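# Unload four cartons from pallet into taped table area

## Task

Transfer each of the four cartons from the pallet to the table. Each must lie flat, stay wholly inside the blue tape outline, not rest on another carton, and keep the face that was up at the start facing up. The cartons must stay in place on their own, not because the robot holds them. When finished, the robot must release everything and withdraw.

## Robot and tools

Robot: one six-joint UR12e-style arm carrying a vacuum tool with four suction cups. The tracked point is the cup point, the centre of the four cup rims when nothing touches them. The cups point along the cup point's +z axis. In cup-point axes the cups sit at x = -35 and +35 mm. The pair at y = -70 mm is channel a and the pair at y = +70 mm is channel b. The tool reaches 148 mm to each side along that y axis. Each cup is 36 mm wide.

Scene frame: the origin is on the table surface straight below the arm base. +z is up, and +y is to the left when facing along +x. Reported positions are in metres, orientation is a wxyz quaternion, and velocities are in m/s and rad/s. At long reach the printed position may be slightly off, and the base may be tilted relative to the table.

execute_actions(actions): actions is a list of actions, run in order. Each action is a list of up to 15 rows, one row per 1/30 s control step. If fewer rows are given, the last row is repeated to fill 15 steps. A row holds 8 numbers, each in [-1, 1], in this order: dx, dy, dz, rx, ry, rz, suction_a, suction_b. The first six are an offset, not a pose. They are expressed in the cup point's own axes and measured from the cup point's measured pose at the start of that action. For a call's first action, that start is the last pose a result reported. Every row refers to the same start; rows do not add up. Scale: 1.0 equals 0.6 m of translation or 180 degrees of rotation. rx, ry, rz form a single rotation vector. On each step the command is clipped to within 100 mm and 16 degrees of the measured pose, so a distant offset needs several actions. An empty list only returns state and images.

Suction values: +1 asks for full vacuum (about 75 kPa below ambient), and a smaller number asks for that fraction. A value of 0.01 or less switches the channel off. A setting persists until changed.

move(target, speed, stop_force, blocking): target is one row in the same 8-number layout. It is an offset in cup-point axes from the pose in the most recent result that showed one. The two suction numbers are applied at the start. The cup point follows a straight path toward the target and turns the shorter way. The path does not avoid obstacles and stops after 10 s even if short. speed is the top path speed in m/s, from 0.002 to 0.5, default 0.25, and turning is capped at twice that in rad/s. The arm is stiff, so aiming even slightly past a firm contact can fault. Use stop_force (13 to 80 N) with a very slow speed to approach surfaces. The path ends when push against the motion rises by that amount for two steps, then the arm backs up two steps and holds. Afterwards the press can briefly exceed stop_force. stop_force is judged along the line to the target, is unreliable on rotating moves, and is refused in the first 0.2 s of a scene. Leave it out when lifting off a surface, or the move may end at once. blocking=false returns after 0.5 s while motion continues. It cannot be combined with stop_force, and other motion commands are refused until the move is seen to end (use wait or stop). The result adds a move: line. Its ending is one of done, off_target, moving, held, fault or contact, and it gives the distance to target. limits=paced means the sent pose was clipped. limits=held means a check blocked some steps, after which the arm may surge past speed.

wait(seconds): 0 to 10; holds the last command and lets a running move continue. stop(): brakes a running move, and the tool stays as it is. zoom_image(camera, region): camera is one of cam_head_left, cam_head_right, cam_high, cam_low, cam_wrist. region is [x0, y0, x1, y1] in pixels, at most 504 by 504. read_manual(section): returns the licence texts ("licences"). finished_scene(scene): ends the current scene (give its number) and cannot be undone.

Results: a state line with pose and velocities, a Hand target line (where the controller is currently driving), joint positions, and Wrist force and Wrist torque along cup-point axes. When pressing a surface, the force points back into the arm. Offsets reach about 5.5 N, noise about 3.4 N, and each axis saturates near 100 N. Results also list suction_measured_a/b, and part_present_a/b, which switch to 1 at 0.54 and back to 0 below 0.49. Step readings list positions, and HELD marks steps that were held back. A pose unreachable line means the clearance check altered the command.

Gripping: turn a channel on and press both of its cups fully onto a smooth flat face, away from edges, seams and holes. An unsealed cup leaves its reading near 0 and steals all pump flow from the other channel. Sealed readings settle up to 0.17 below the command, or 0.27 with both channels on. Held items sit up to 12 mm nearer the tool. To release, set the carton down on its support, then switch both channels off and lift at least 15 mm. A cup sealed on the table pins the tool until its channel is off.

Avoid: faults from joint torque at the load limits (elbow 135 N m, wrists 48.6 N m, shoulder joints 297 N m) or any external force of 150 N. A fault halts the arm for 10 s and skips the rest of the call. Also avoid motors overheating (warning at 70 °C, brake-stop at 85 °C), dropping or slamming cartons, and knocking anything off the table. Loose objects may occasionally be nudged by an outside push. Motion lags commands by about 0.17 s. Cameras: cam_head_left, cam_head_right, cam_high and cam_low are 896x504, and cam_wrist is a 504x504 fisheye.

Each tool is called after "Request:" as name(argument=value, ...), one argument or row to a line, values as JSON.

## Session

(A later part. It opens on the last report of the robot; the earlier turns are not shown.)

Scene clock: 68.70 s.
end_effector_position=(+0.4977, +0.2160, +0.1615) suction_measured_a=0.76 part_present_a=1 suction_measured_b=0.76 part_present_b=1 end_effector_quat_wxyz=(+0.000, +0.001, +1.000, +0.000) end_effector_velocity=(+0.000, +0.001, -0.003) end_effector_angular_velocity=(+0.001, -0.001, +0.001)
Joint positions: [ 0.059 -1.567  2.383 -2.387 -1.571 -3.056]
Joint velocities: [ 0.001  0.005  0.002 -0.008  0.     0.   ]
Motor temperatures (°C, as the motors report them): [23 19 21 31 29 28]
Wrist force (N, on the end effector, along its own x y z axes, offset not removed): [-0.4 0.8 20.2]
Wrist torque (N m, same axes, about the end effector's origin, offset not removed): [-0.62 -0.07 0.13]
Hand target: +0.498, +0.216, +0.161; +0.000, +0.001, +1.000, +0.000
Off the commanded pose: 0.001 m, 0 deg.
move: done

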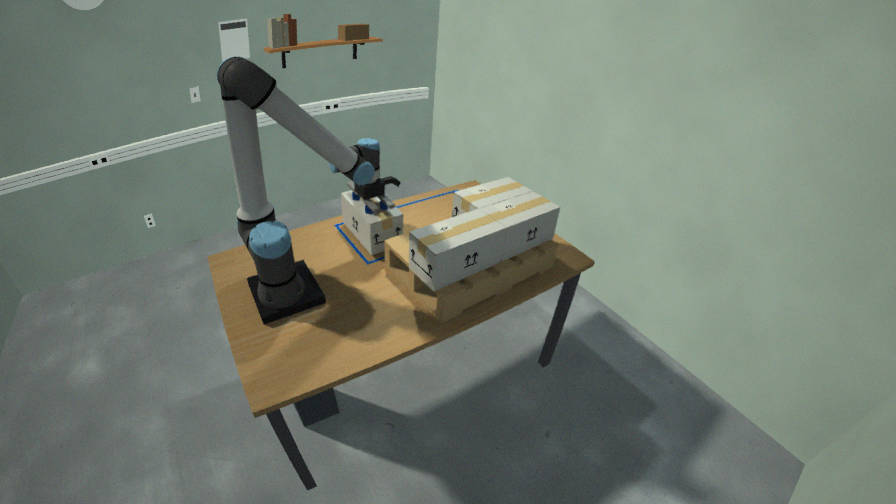

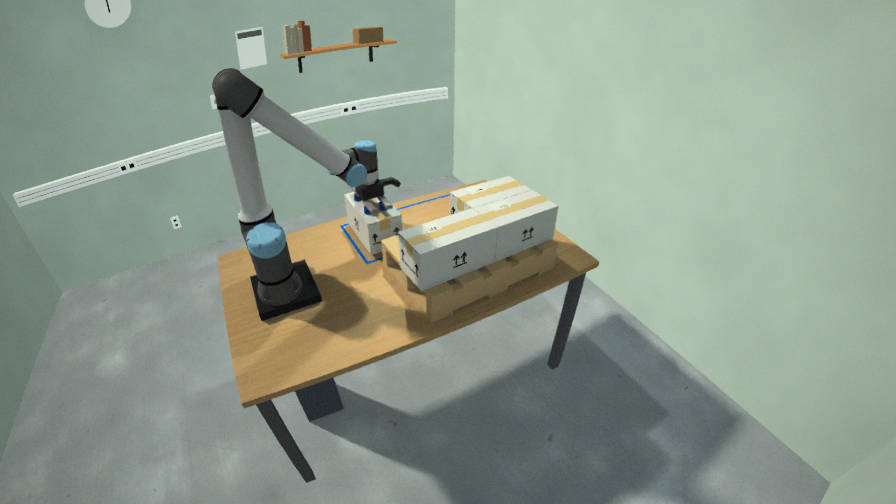

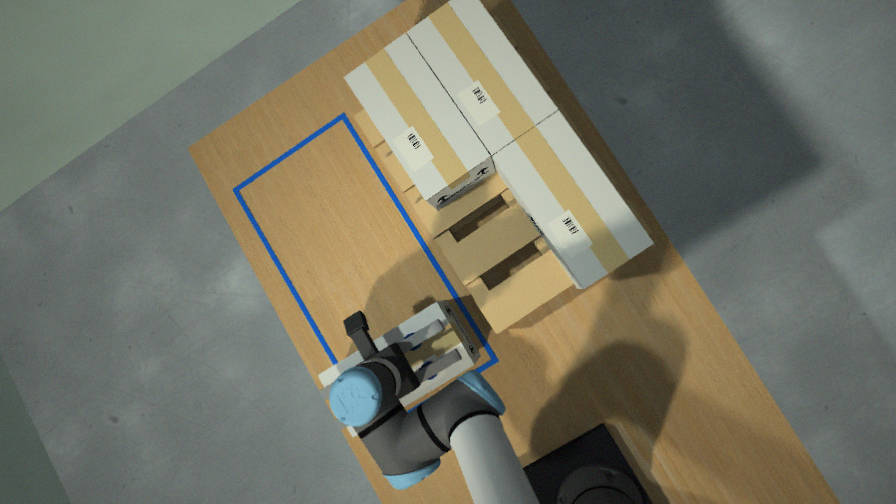

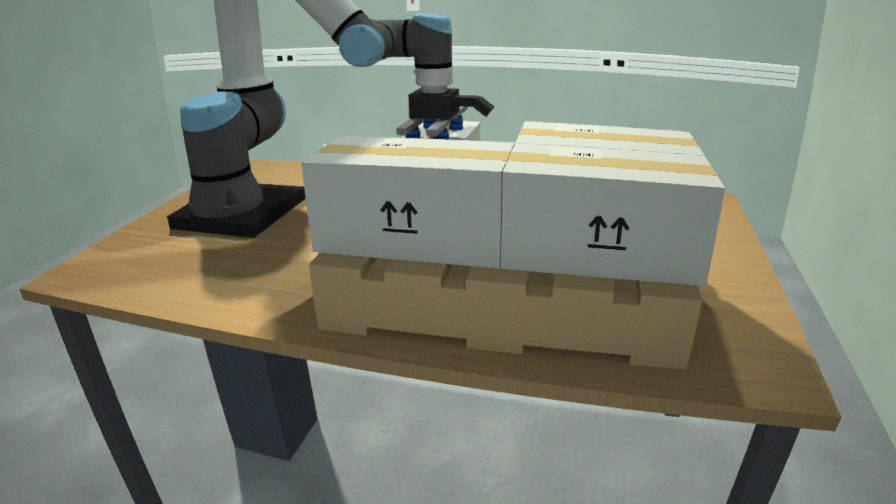

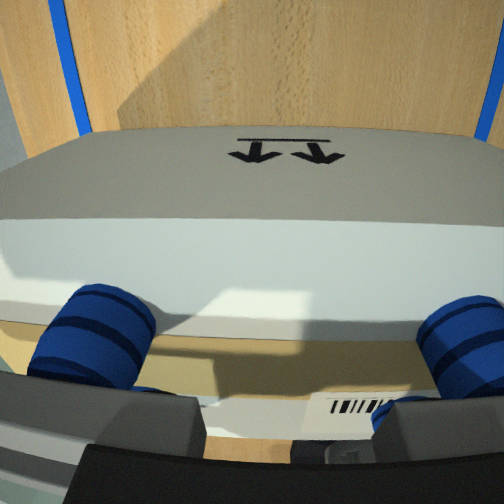

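Request:
execute_actions(
  actions=[
    [[0,0,0.02,0,0,0,1,1]],
  ],
)

Request:
move(
  target=[0,0,0.03,0,0,0,1,1],
  speed=0.008,
  stop_force=13,
)

Request:
execute_actions(
  actions=[
    [[0,0,0,0,0,0,0,0]],
  ],
)

Request:
move(
  target=[0,0,-0.27,0,0,0,0,0],
  speed=0.4,
)

Request:
move(
  target=[-0.682,-0.545,0.015,0,0,0.4885,0,0],
  speed=0.5,
)

Scene clock: 83.50 s.
end_effector_position=(+0.4977, +0.2160, +0.1499) suction_measured_a=0.76 part_present_a=1 suction_measured_b=0.76 part_present_b=1 end_effector_quat_wxyz=(+0.000, +0.001, +1.000, +0.000) end_effector_velocity=(-0.001, +0.000, -0.004) end_effector_angular_velocity=(-0.000, +0.001, +0.000)
Joint positions: [ 0.06  -1.547  2.392 -2.417 -1.571 -3.056]
Joint velocities: [ 0.     0.006  0.003 -0.008  0.    -0.   ]
Motor temperatures (°C, as the motors report them): [23 19 21 31 29 28]
Wrist force (N, on the end effector, along its own x y z axes, offset not removed): [2.4 -2.3 21.4]
Wrist torque (N m, same axes, about the end effector's origin, offset not removed): [-0.98 -0.42 0.22]
Hand target: +0.498, +0.216, +0.150; +0.000, +0.001, +1.000, +0.000
Off the commanded pose: 0.000 m, 0 deg.
Step readings (end_effector_position):
0: (+0.4978, +0.2160, +0.1611)
1: (+0.4978, +0.2160, +0.1611)
2: (+0.4977, +0.2160, +0.1598)
4: (+0.4975, +0.2160, +0.1559)
8: (+0.4976, +0.2160, +0.1517)
15: end_effector_position above

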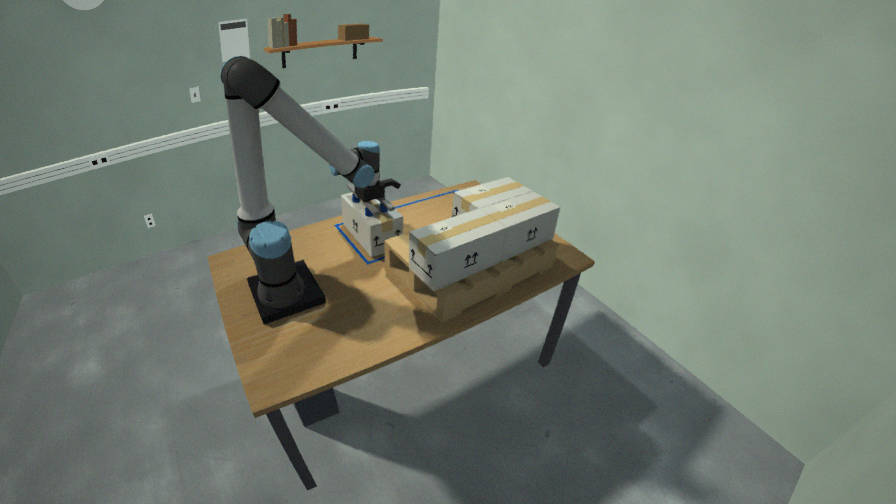

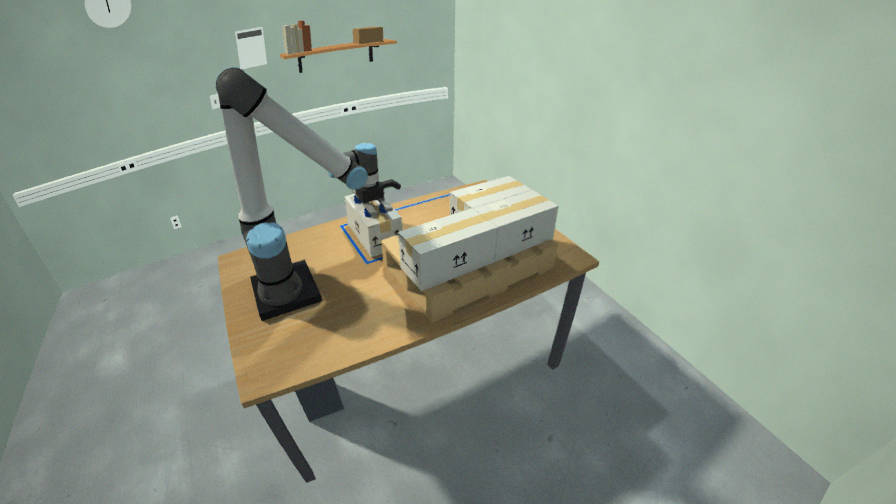

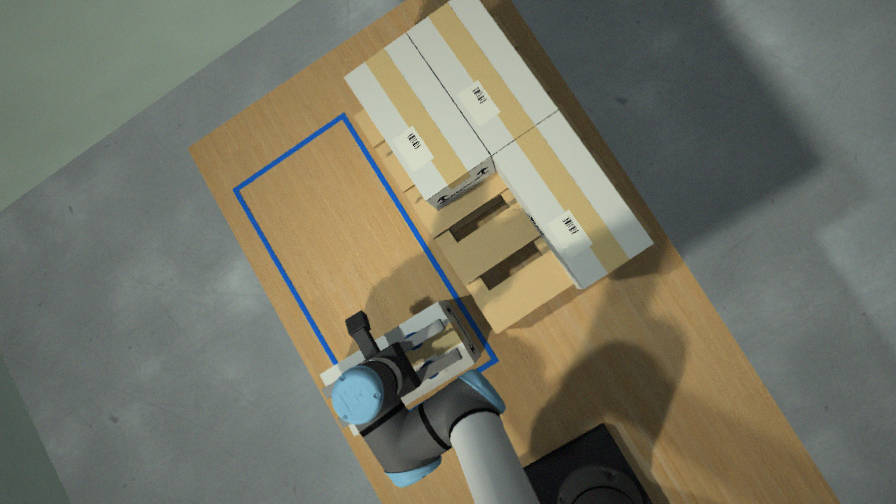

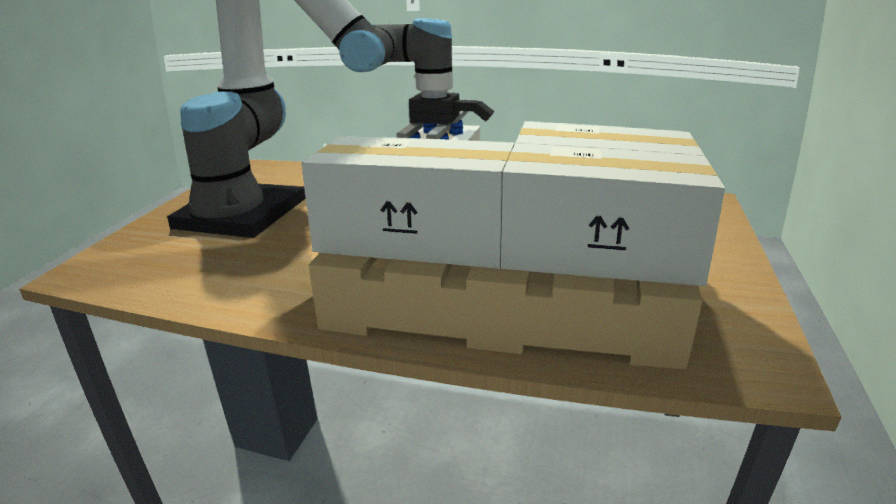

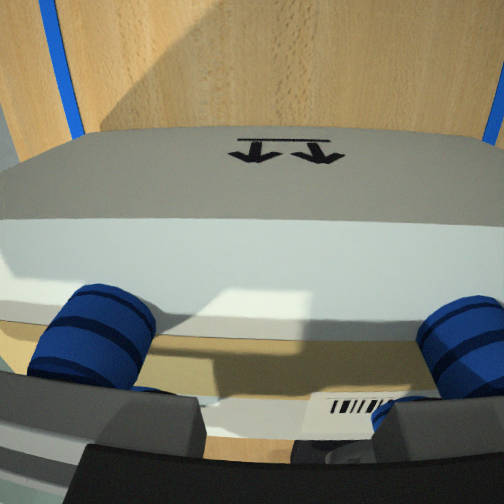

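Scene clock: 84.67 s.
end_effector_position=(+0.4976, +0.2160, +0.1436) suction_measured_a=0.76 part_present_a=1 suction_measured_b=0.76 part_present_b=1 end_effector_quat_wxyz=(+0.000, +0.001, +1.000, +0.000) end_effector_velocity=(-0.002, -0.000, +0.001) end_effector_angular_velocity=(-0.001, +0.006, +0.000)
Joint positions: [ 0.06  -1.535  2.397 -2.433 -1.571 -3.056]
Joint velocities: [ 0.    -0.004  0.001  0.009 -0.     0.   ]
Motor temperatures (°C, as the motors report them): [23 19 21 31 29 28]
Wrist force (N, on the end effector, along its own x y z axes, offset not removed): [-7.0 0.0 -6.9]
Wrist torque (N m, same axes, about the end effector's origin, offset not removed): [1.23 -0.86 -0.29]
Hand target: +0.498, +0.216, +0.144; +0.000, +0.001, +1.000, +0.000
Off the commanded pose: 0.012 m, 0 deg.
move: contact

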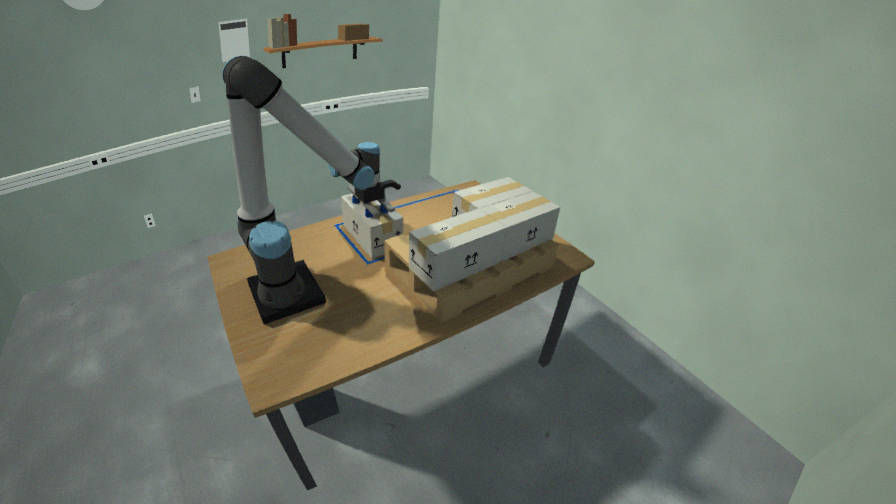

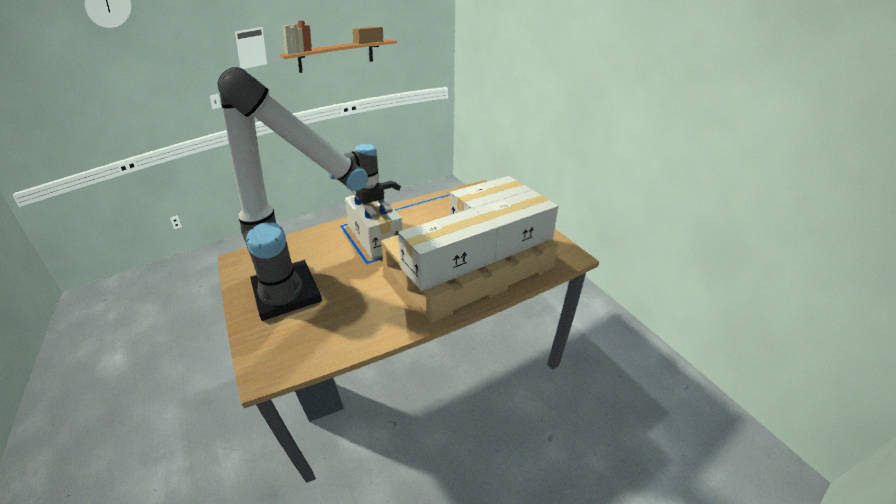

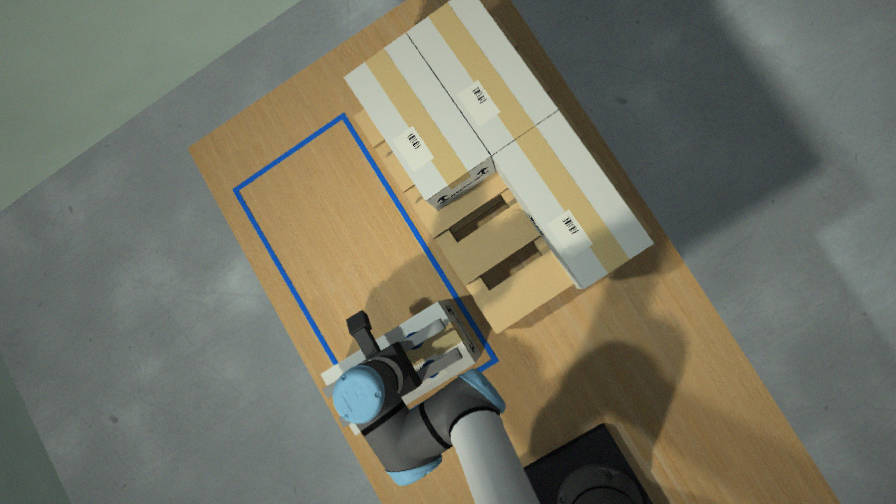

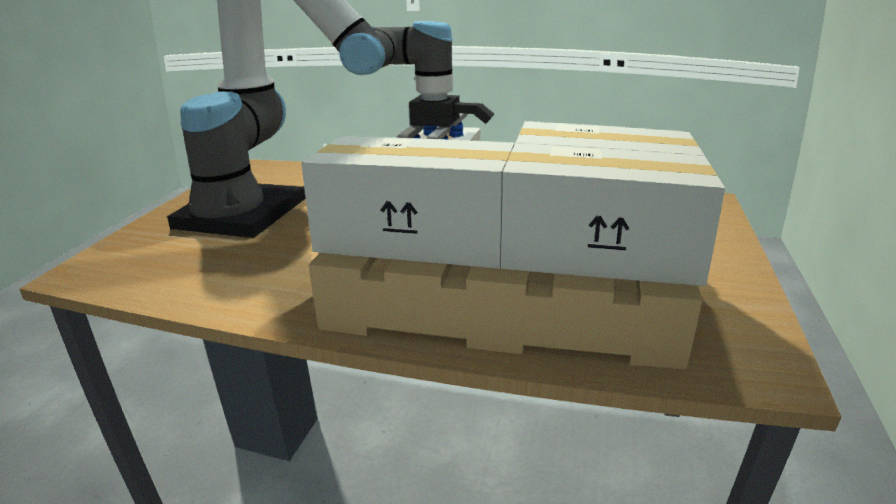

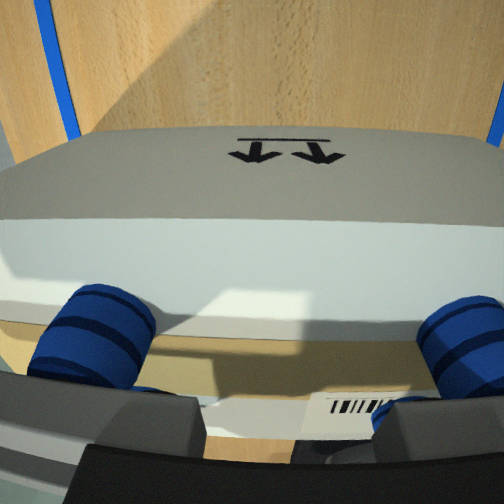

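Scene clock: 85.17 s.
end_effector_position=(+0.4977, +0.2160, +0.1438) suction_measured_a=0.01 part_present_a=0 suction_measured_b=0.01 part_present_b=0 end_effector_quat_wxyz=(+0.001, +0.001, +1.000, +0.000) end_effector_velocity=(-0.001, +0.000, -0.001) end_effector_angular_velocity=(-0.000, +0.002, +0.001)
Joint positions: [ 0.06  -1.536  2.397 -2.433 -1.571 -3.056]
Joint velocities: [ 0.001  0.001  0.001 -0.    -0.     0.   ]
Motor temperatures (°C, as the motors report them): [23 19 21 31 29 28]
Wrist force (N, on the end effector, along its own x y z axes, offset not removed): [2.3 3.1 -56.4]
Wrist torque (N m, same axes, about the end effector's origin, offset not removed): [0.41 -0.31 0.05]
Hand target: +0.498, +0.216, +0.144; +0.000, +0.001, +1.000, +0.000
Off the commanded pose: 0.000 m, 0 deg.
Step readings (end_effector_position):
0: (+0.4976, +0.2160, +0.1436)
1: (+0.4976, +0.2160, +0.1436)
2: (+0.4976, +0.2160, +0.1437)
4: (+0.4977, +0.2160, +0.1438)
8: (+0.4978, +0.2161, +0.1438)
15: end_effector_position above

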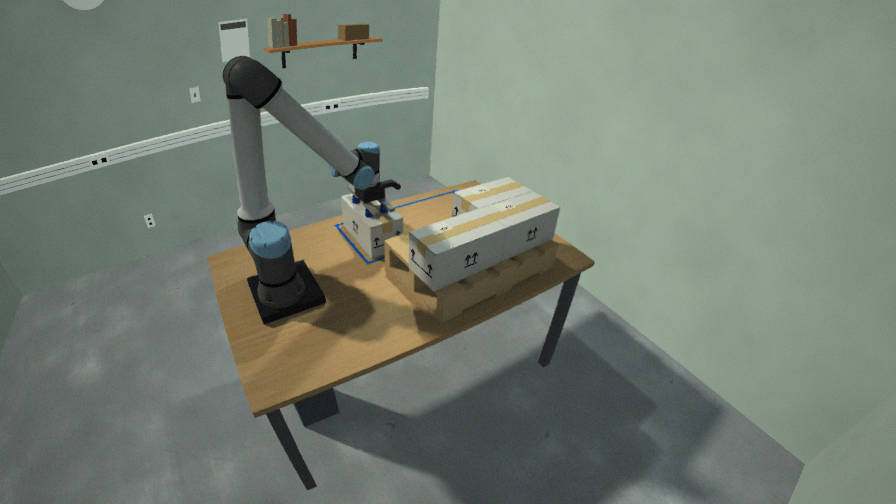

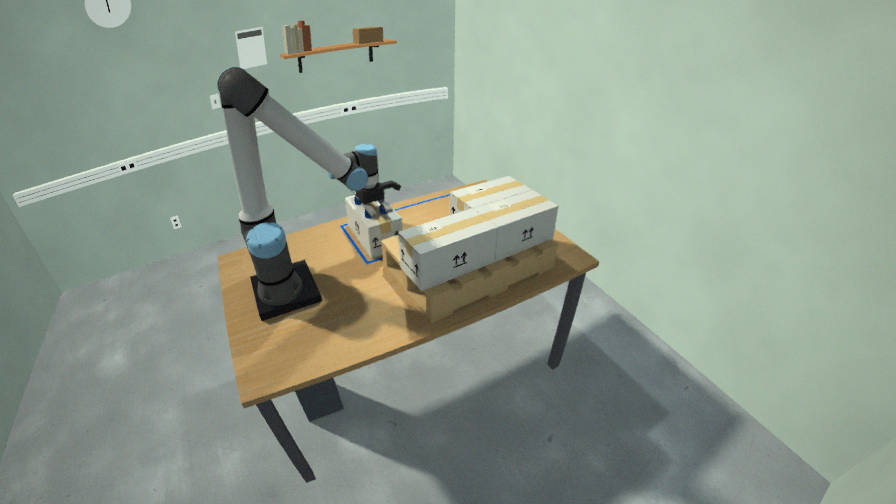

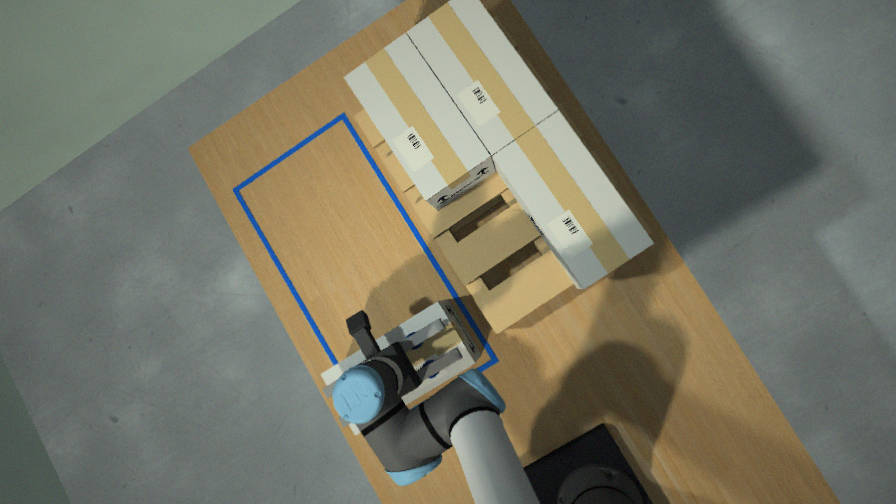

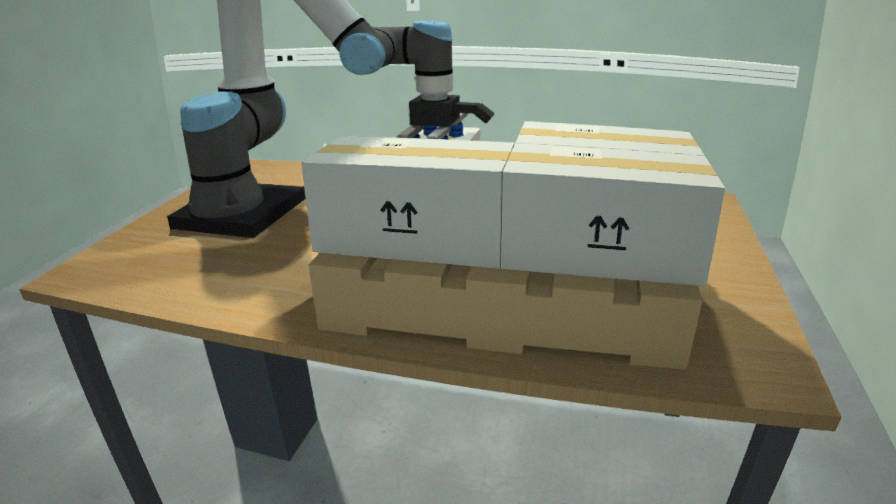

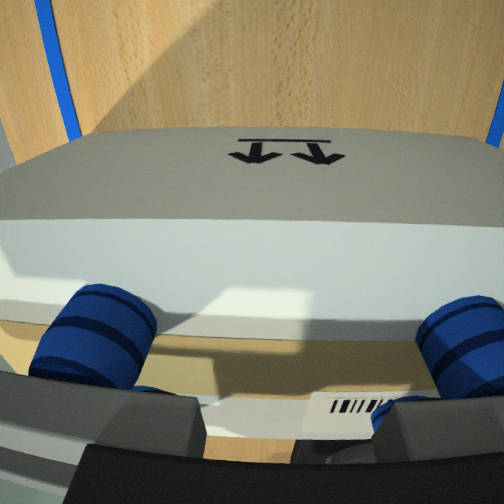

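Scene clock: 86.37 s.
end_effector_position=(+0.4978, +0.2160, +0.3053) suction_measured_a=0.01 part_present_a=0 suction_measured_b=0.01 part_present_b=0 end_effector_quat_wxyz=(+0.001, +0.001, +1.000, +0.000) end_effector_velocity=(-0.000, -0.001, +0.002) end_effector_angular_velocity=(+0.000, +0.003, -0.001)
Joint positions: [ 0.06  -1.758  2.234 -2.047 -1.571 -3.056]
Joint velocities: [-0.001 -0.002 -0.003  0.007  0.    -0.   ]
Motor temperatures (°C, as the motors report them): [23 19 21 31 29 28]
Wrist force (N, on the end effector, along its own x y z axes, offset not removed): [2.2 -0.1 -1.1]
Wrist torque (N m, same axes, about the end effector's origin, offset not removed): [-0.06 -0.36 0.14]
Hand target: +0.498, +0.216, +0.306; +0.001, +0.001, +1.000, +0.000
Off the commanded pose: 0.001 m, 0 deg.
move: done

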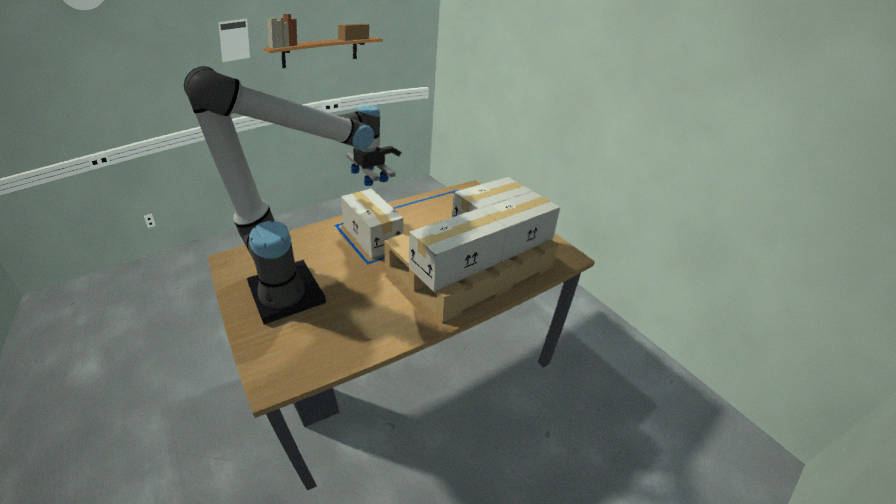

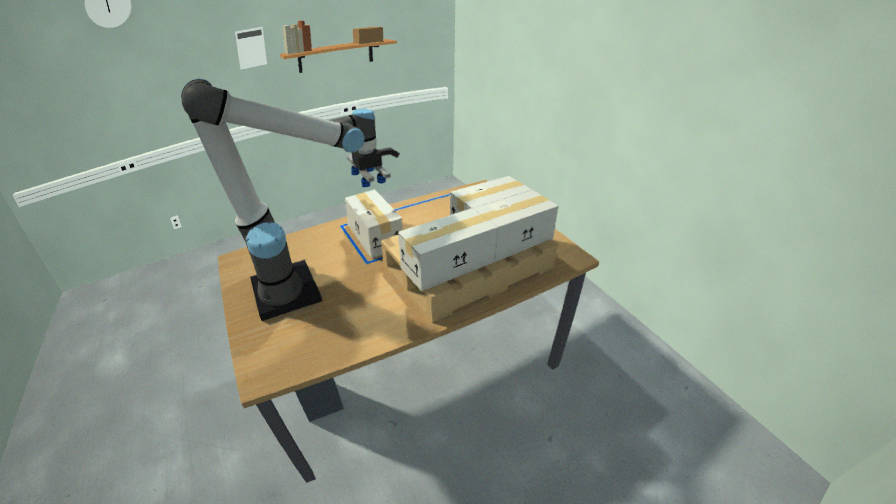

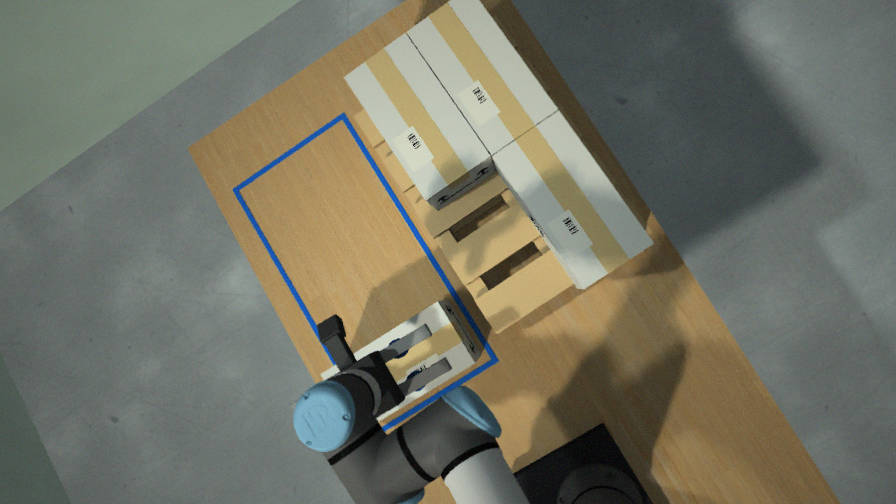

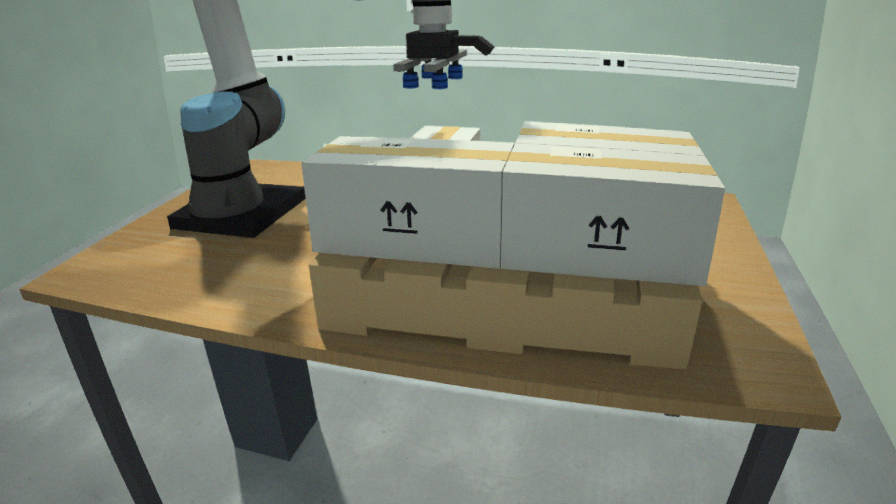

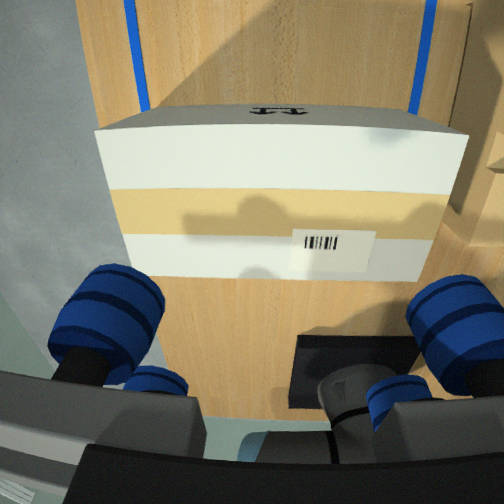

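Scene clock: 88.73 s.
end_effector_position=(+0.9060, -0.1117, +0.2965) suction_measured_a=0.01 part_present_a=0 suction_measured_b=0.01 part_present_b=0 end_effector_quat_wxyz=(+0.000, +0.695, +0.719, +0.001) end_effector_velocity=(+0.002, -0.002, -0.001) end_effector_angular_velocity=(-0.000, +0.003, -0.007)
Joint positions: [-0.338 -1.148  1.557 -1.981 -1.571 -1.92 ]
Joint velocities: [-0.001  0.005 -0.006  0.004 -0.001  0.006]
Motor temperatures (°C, as the motors report them): [23 19 21 31 29 28]
Wrist force (N, on the end effector, along its own x y z axes, offset not removed): [-1.1 -1.2 -1.0]
Wrist torque (N m, same axes, about the end effector's origin, offset not removed): [-0.19 -0.01 0.06]
Hand target: +0.906, -0.112, +0.297; +0.000, +0.695, +0.719, +0.001
Off the commanded pose: 0.000 m, 0 deg.
move: done

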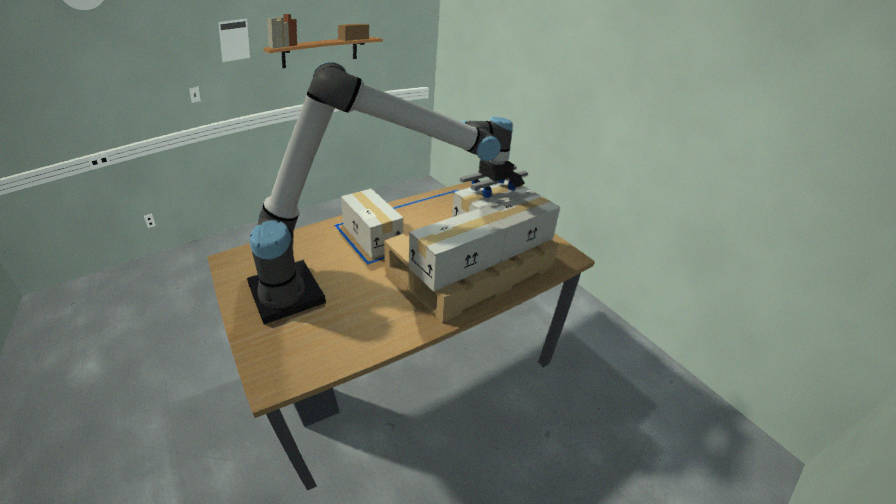

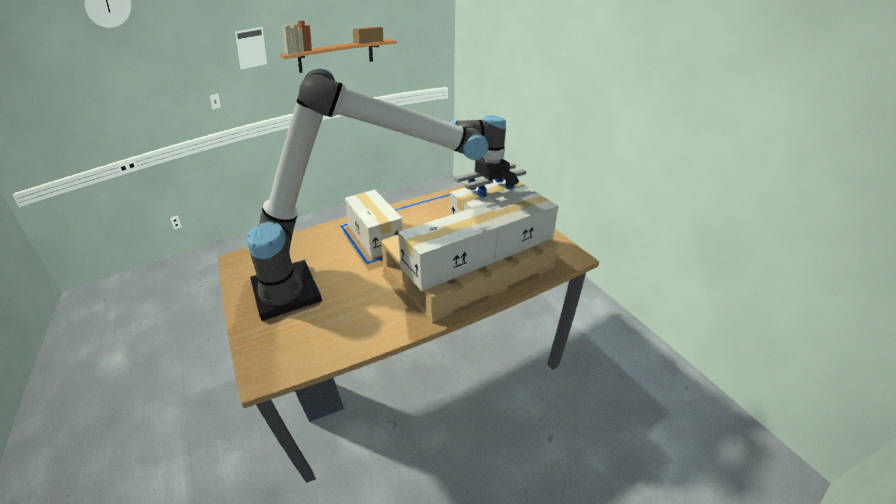

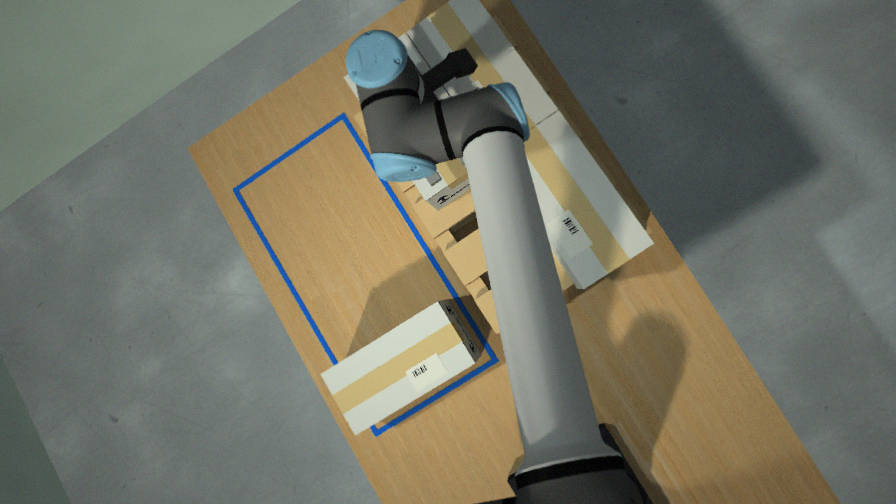

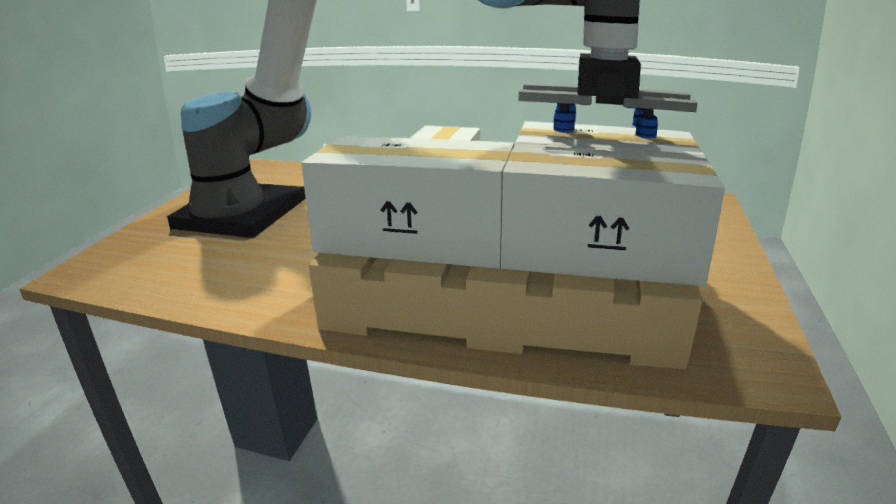

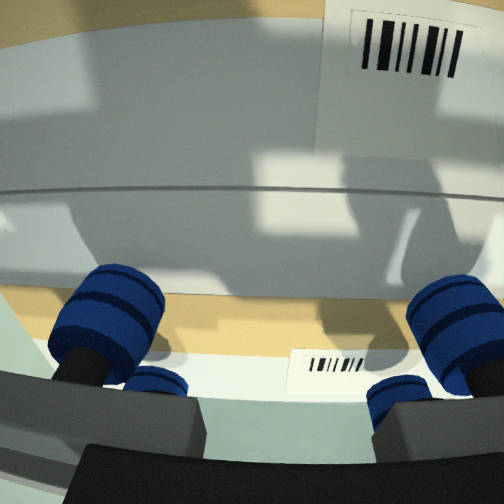

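Request:
execute_actions(
  actions=[
    [[0,0.007,0.018,0,0,0,0,0]],
  ],
)

Request:
zoom_image(
  camera="cam_high",
  region=[300,280,520,450],
)

Scene clock: 98.57 s.
end_effector_position=(+0.9100, -0.1117, +0.2861) suction_measured_a=0.01 part_present_a=0 suction_measured_b=0.01 part_present_b=0 end_effector_quat_wxyz=(+0.000, +0.695, +0.719, +0.001) end_effector_velocity=(+0.002, +0.002, -0.002) end_effector_angular_velocity=(-0.000, -0.001, +0.002)
Joint positions: [-0.336 -1.135  1.557 -1.994 -1.571 -1.918]
Joint velocities: [ 0.002  0.003 -0.001 -0.003  0.     0.001]
Motor temperatures (°C, as the motors report them): [23 19 21 31 29 28]
Wrist force (N, on the end effector, along its own x y z axes, offset not removed): [1.6 0.8 -3.7]
Wrist torque (N m, same axes, about the end effector's origin, offset not removed): [-0.05 -0.26 0.08]
Hand target: +0.910, -0.112, +0.286; +0.000, +0.695, +0.719, +0.001
Off the commanded pose: 0.000 m, 0 deg.
Step readings (end_effector_position):
0: (+0.9063, -0.1119, +0.2965)
1: (+0.9063, -0.1119, +0.2965)
2: (+0.9068, -0.1120, +0.2953)
4: (+0.9080, -0.1120, +0.2917)
8: (+0.9094, -0.1118, +0.2878)
15: end_effector_position above

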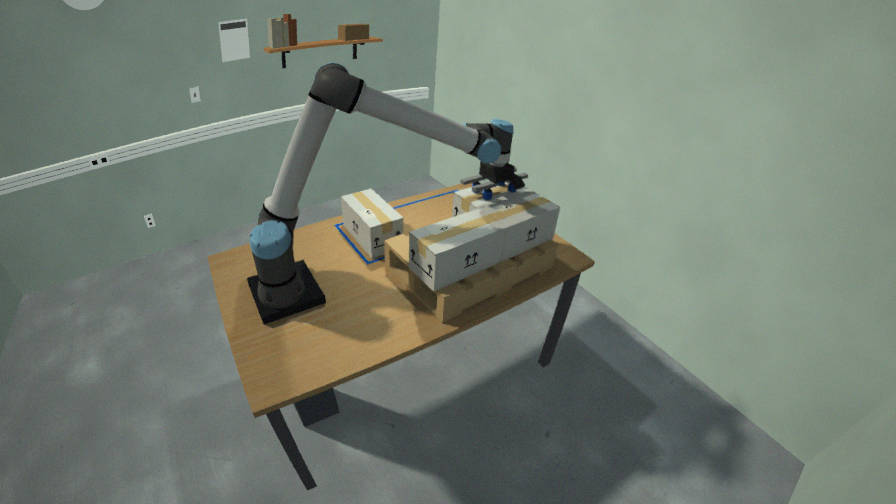

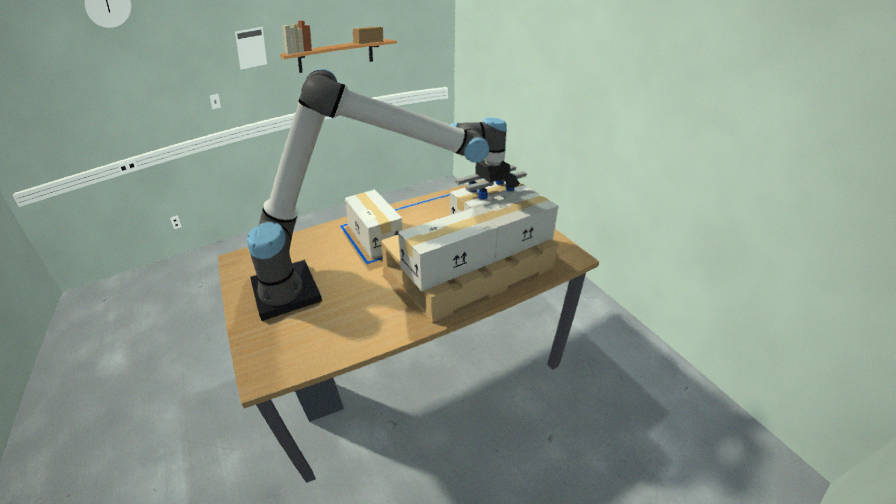

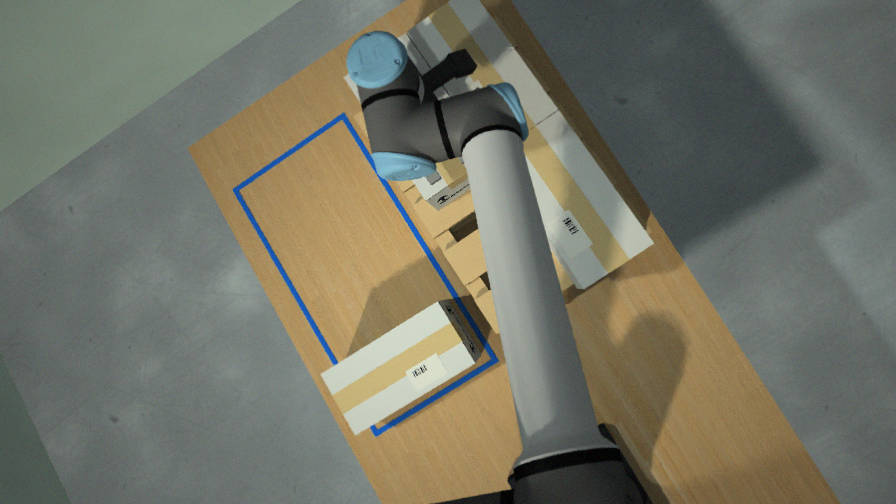

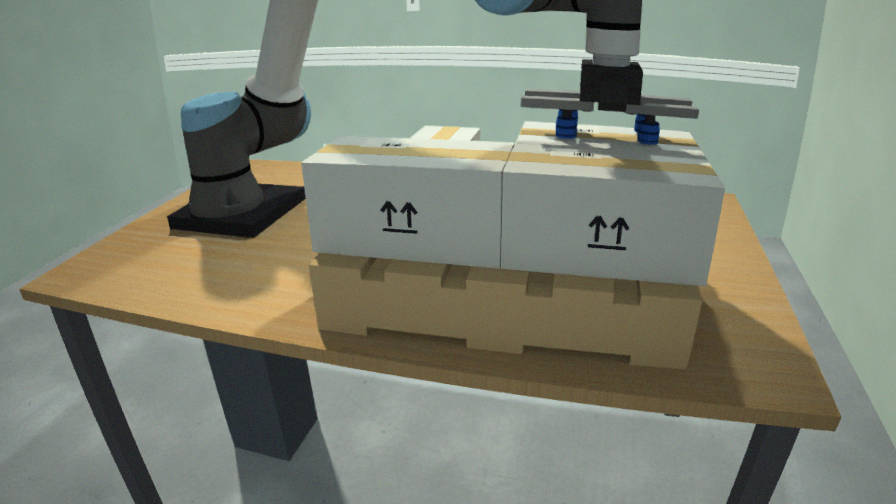

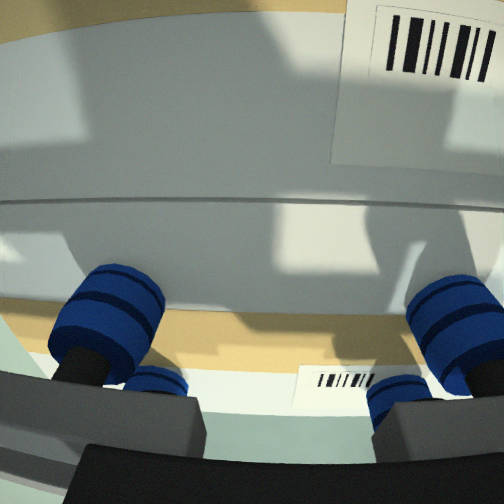

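Region (300, 280, 520, 450) of cam_high's 896x504 image, scaled by 2.291, with more detail than that image has; it fills the top 389 rows of this view, and the rest is white.

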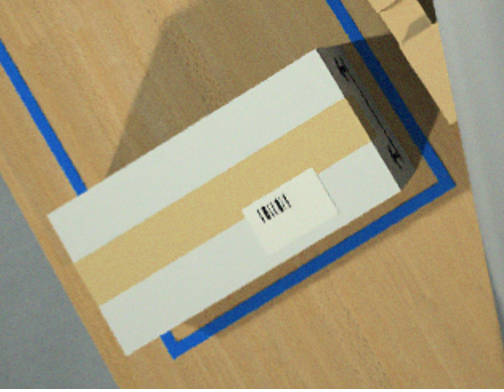

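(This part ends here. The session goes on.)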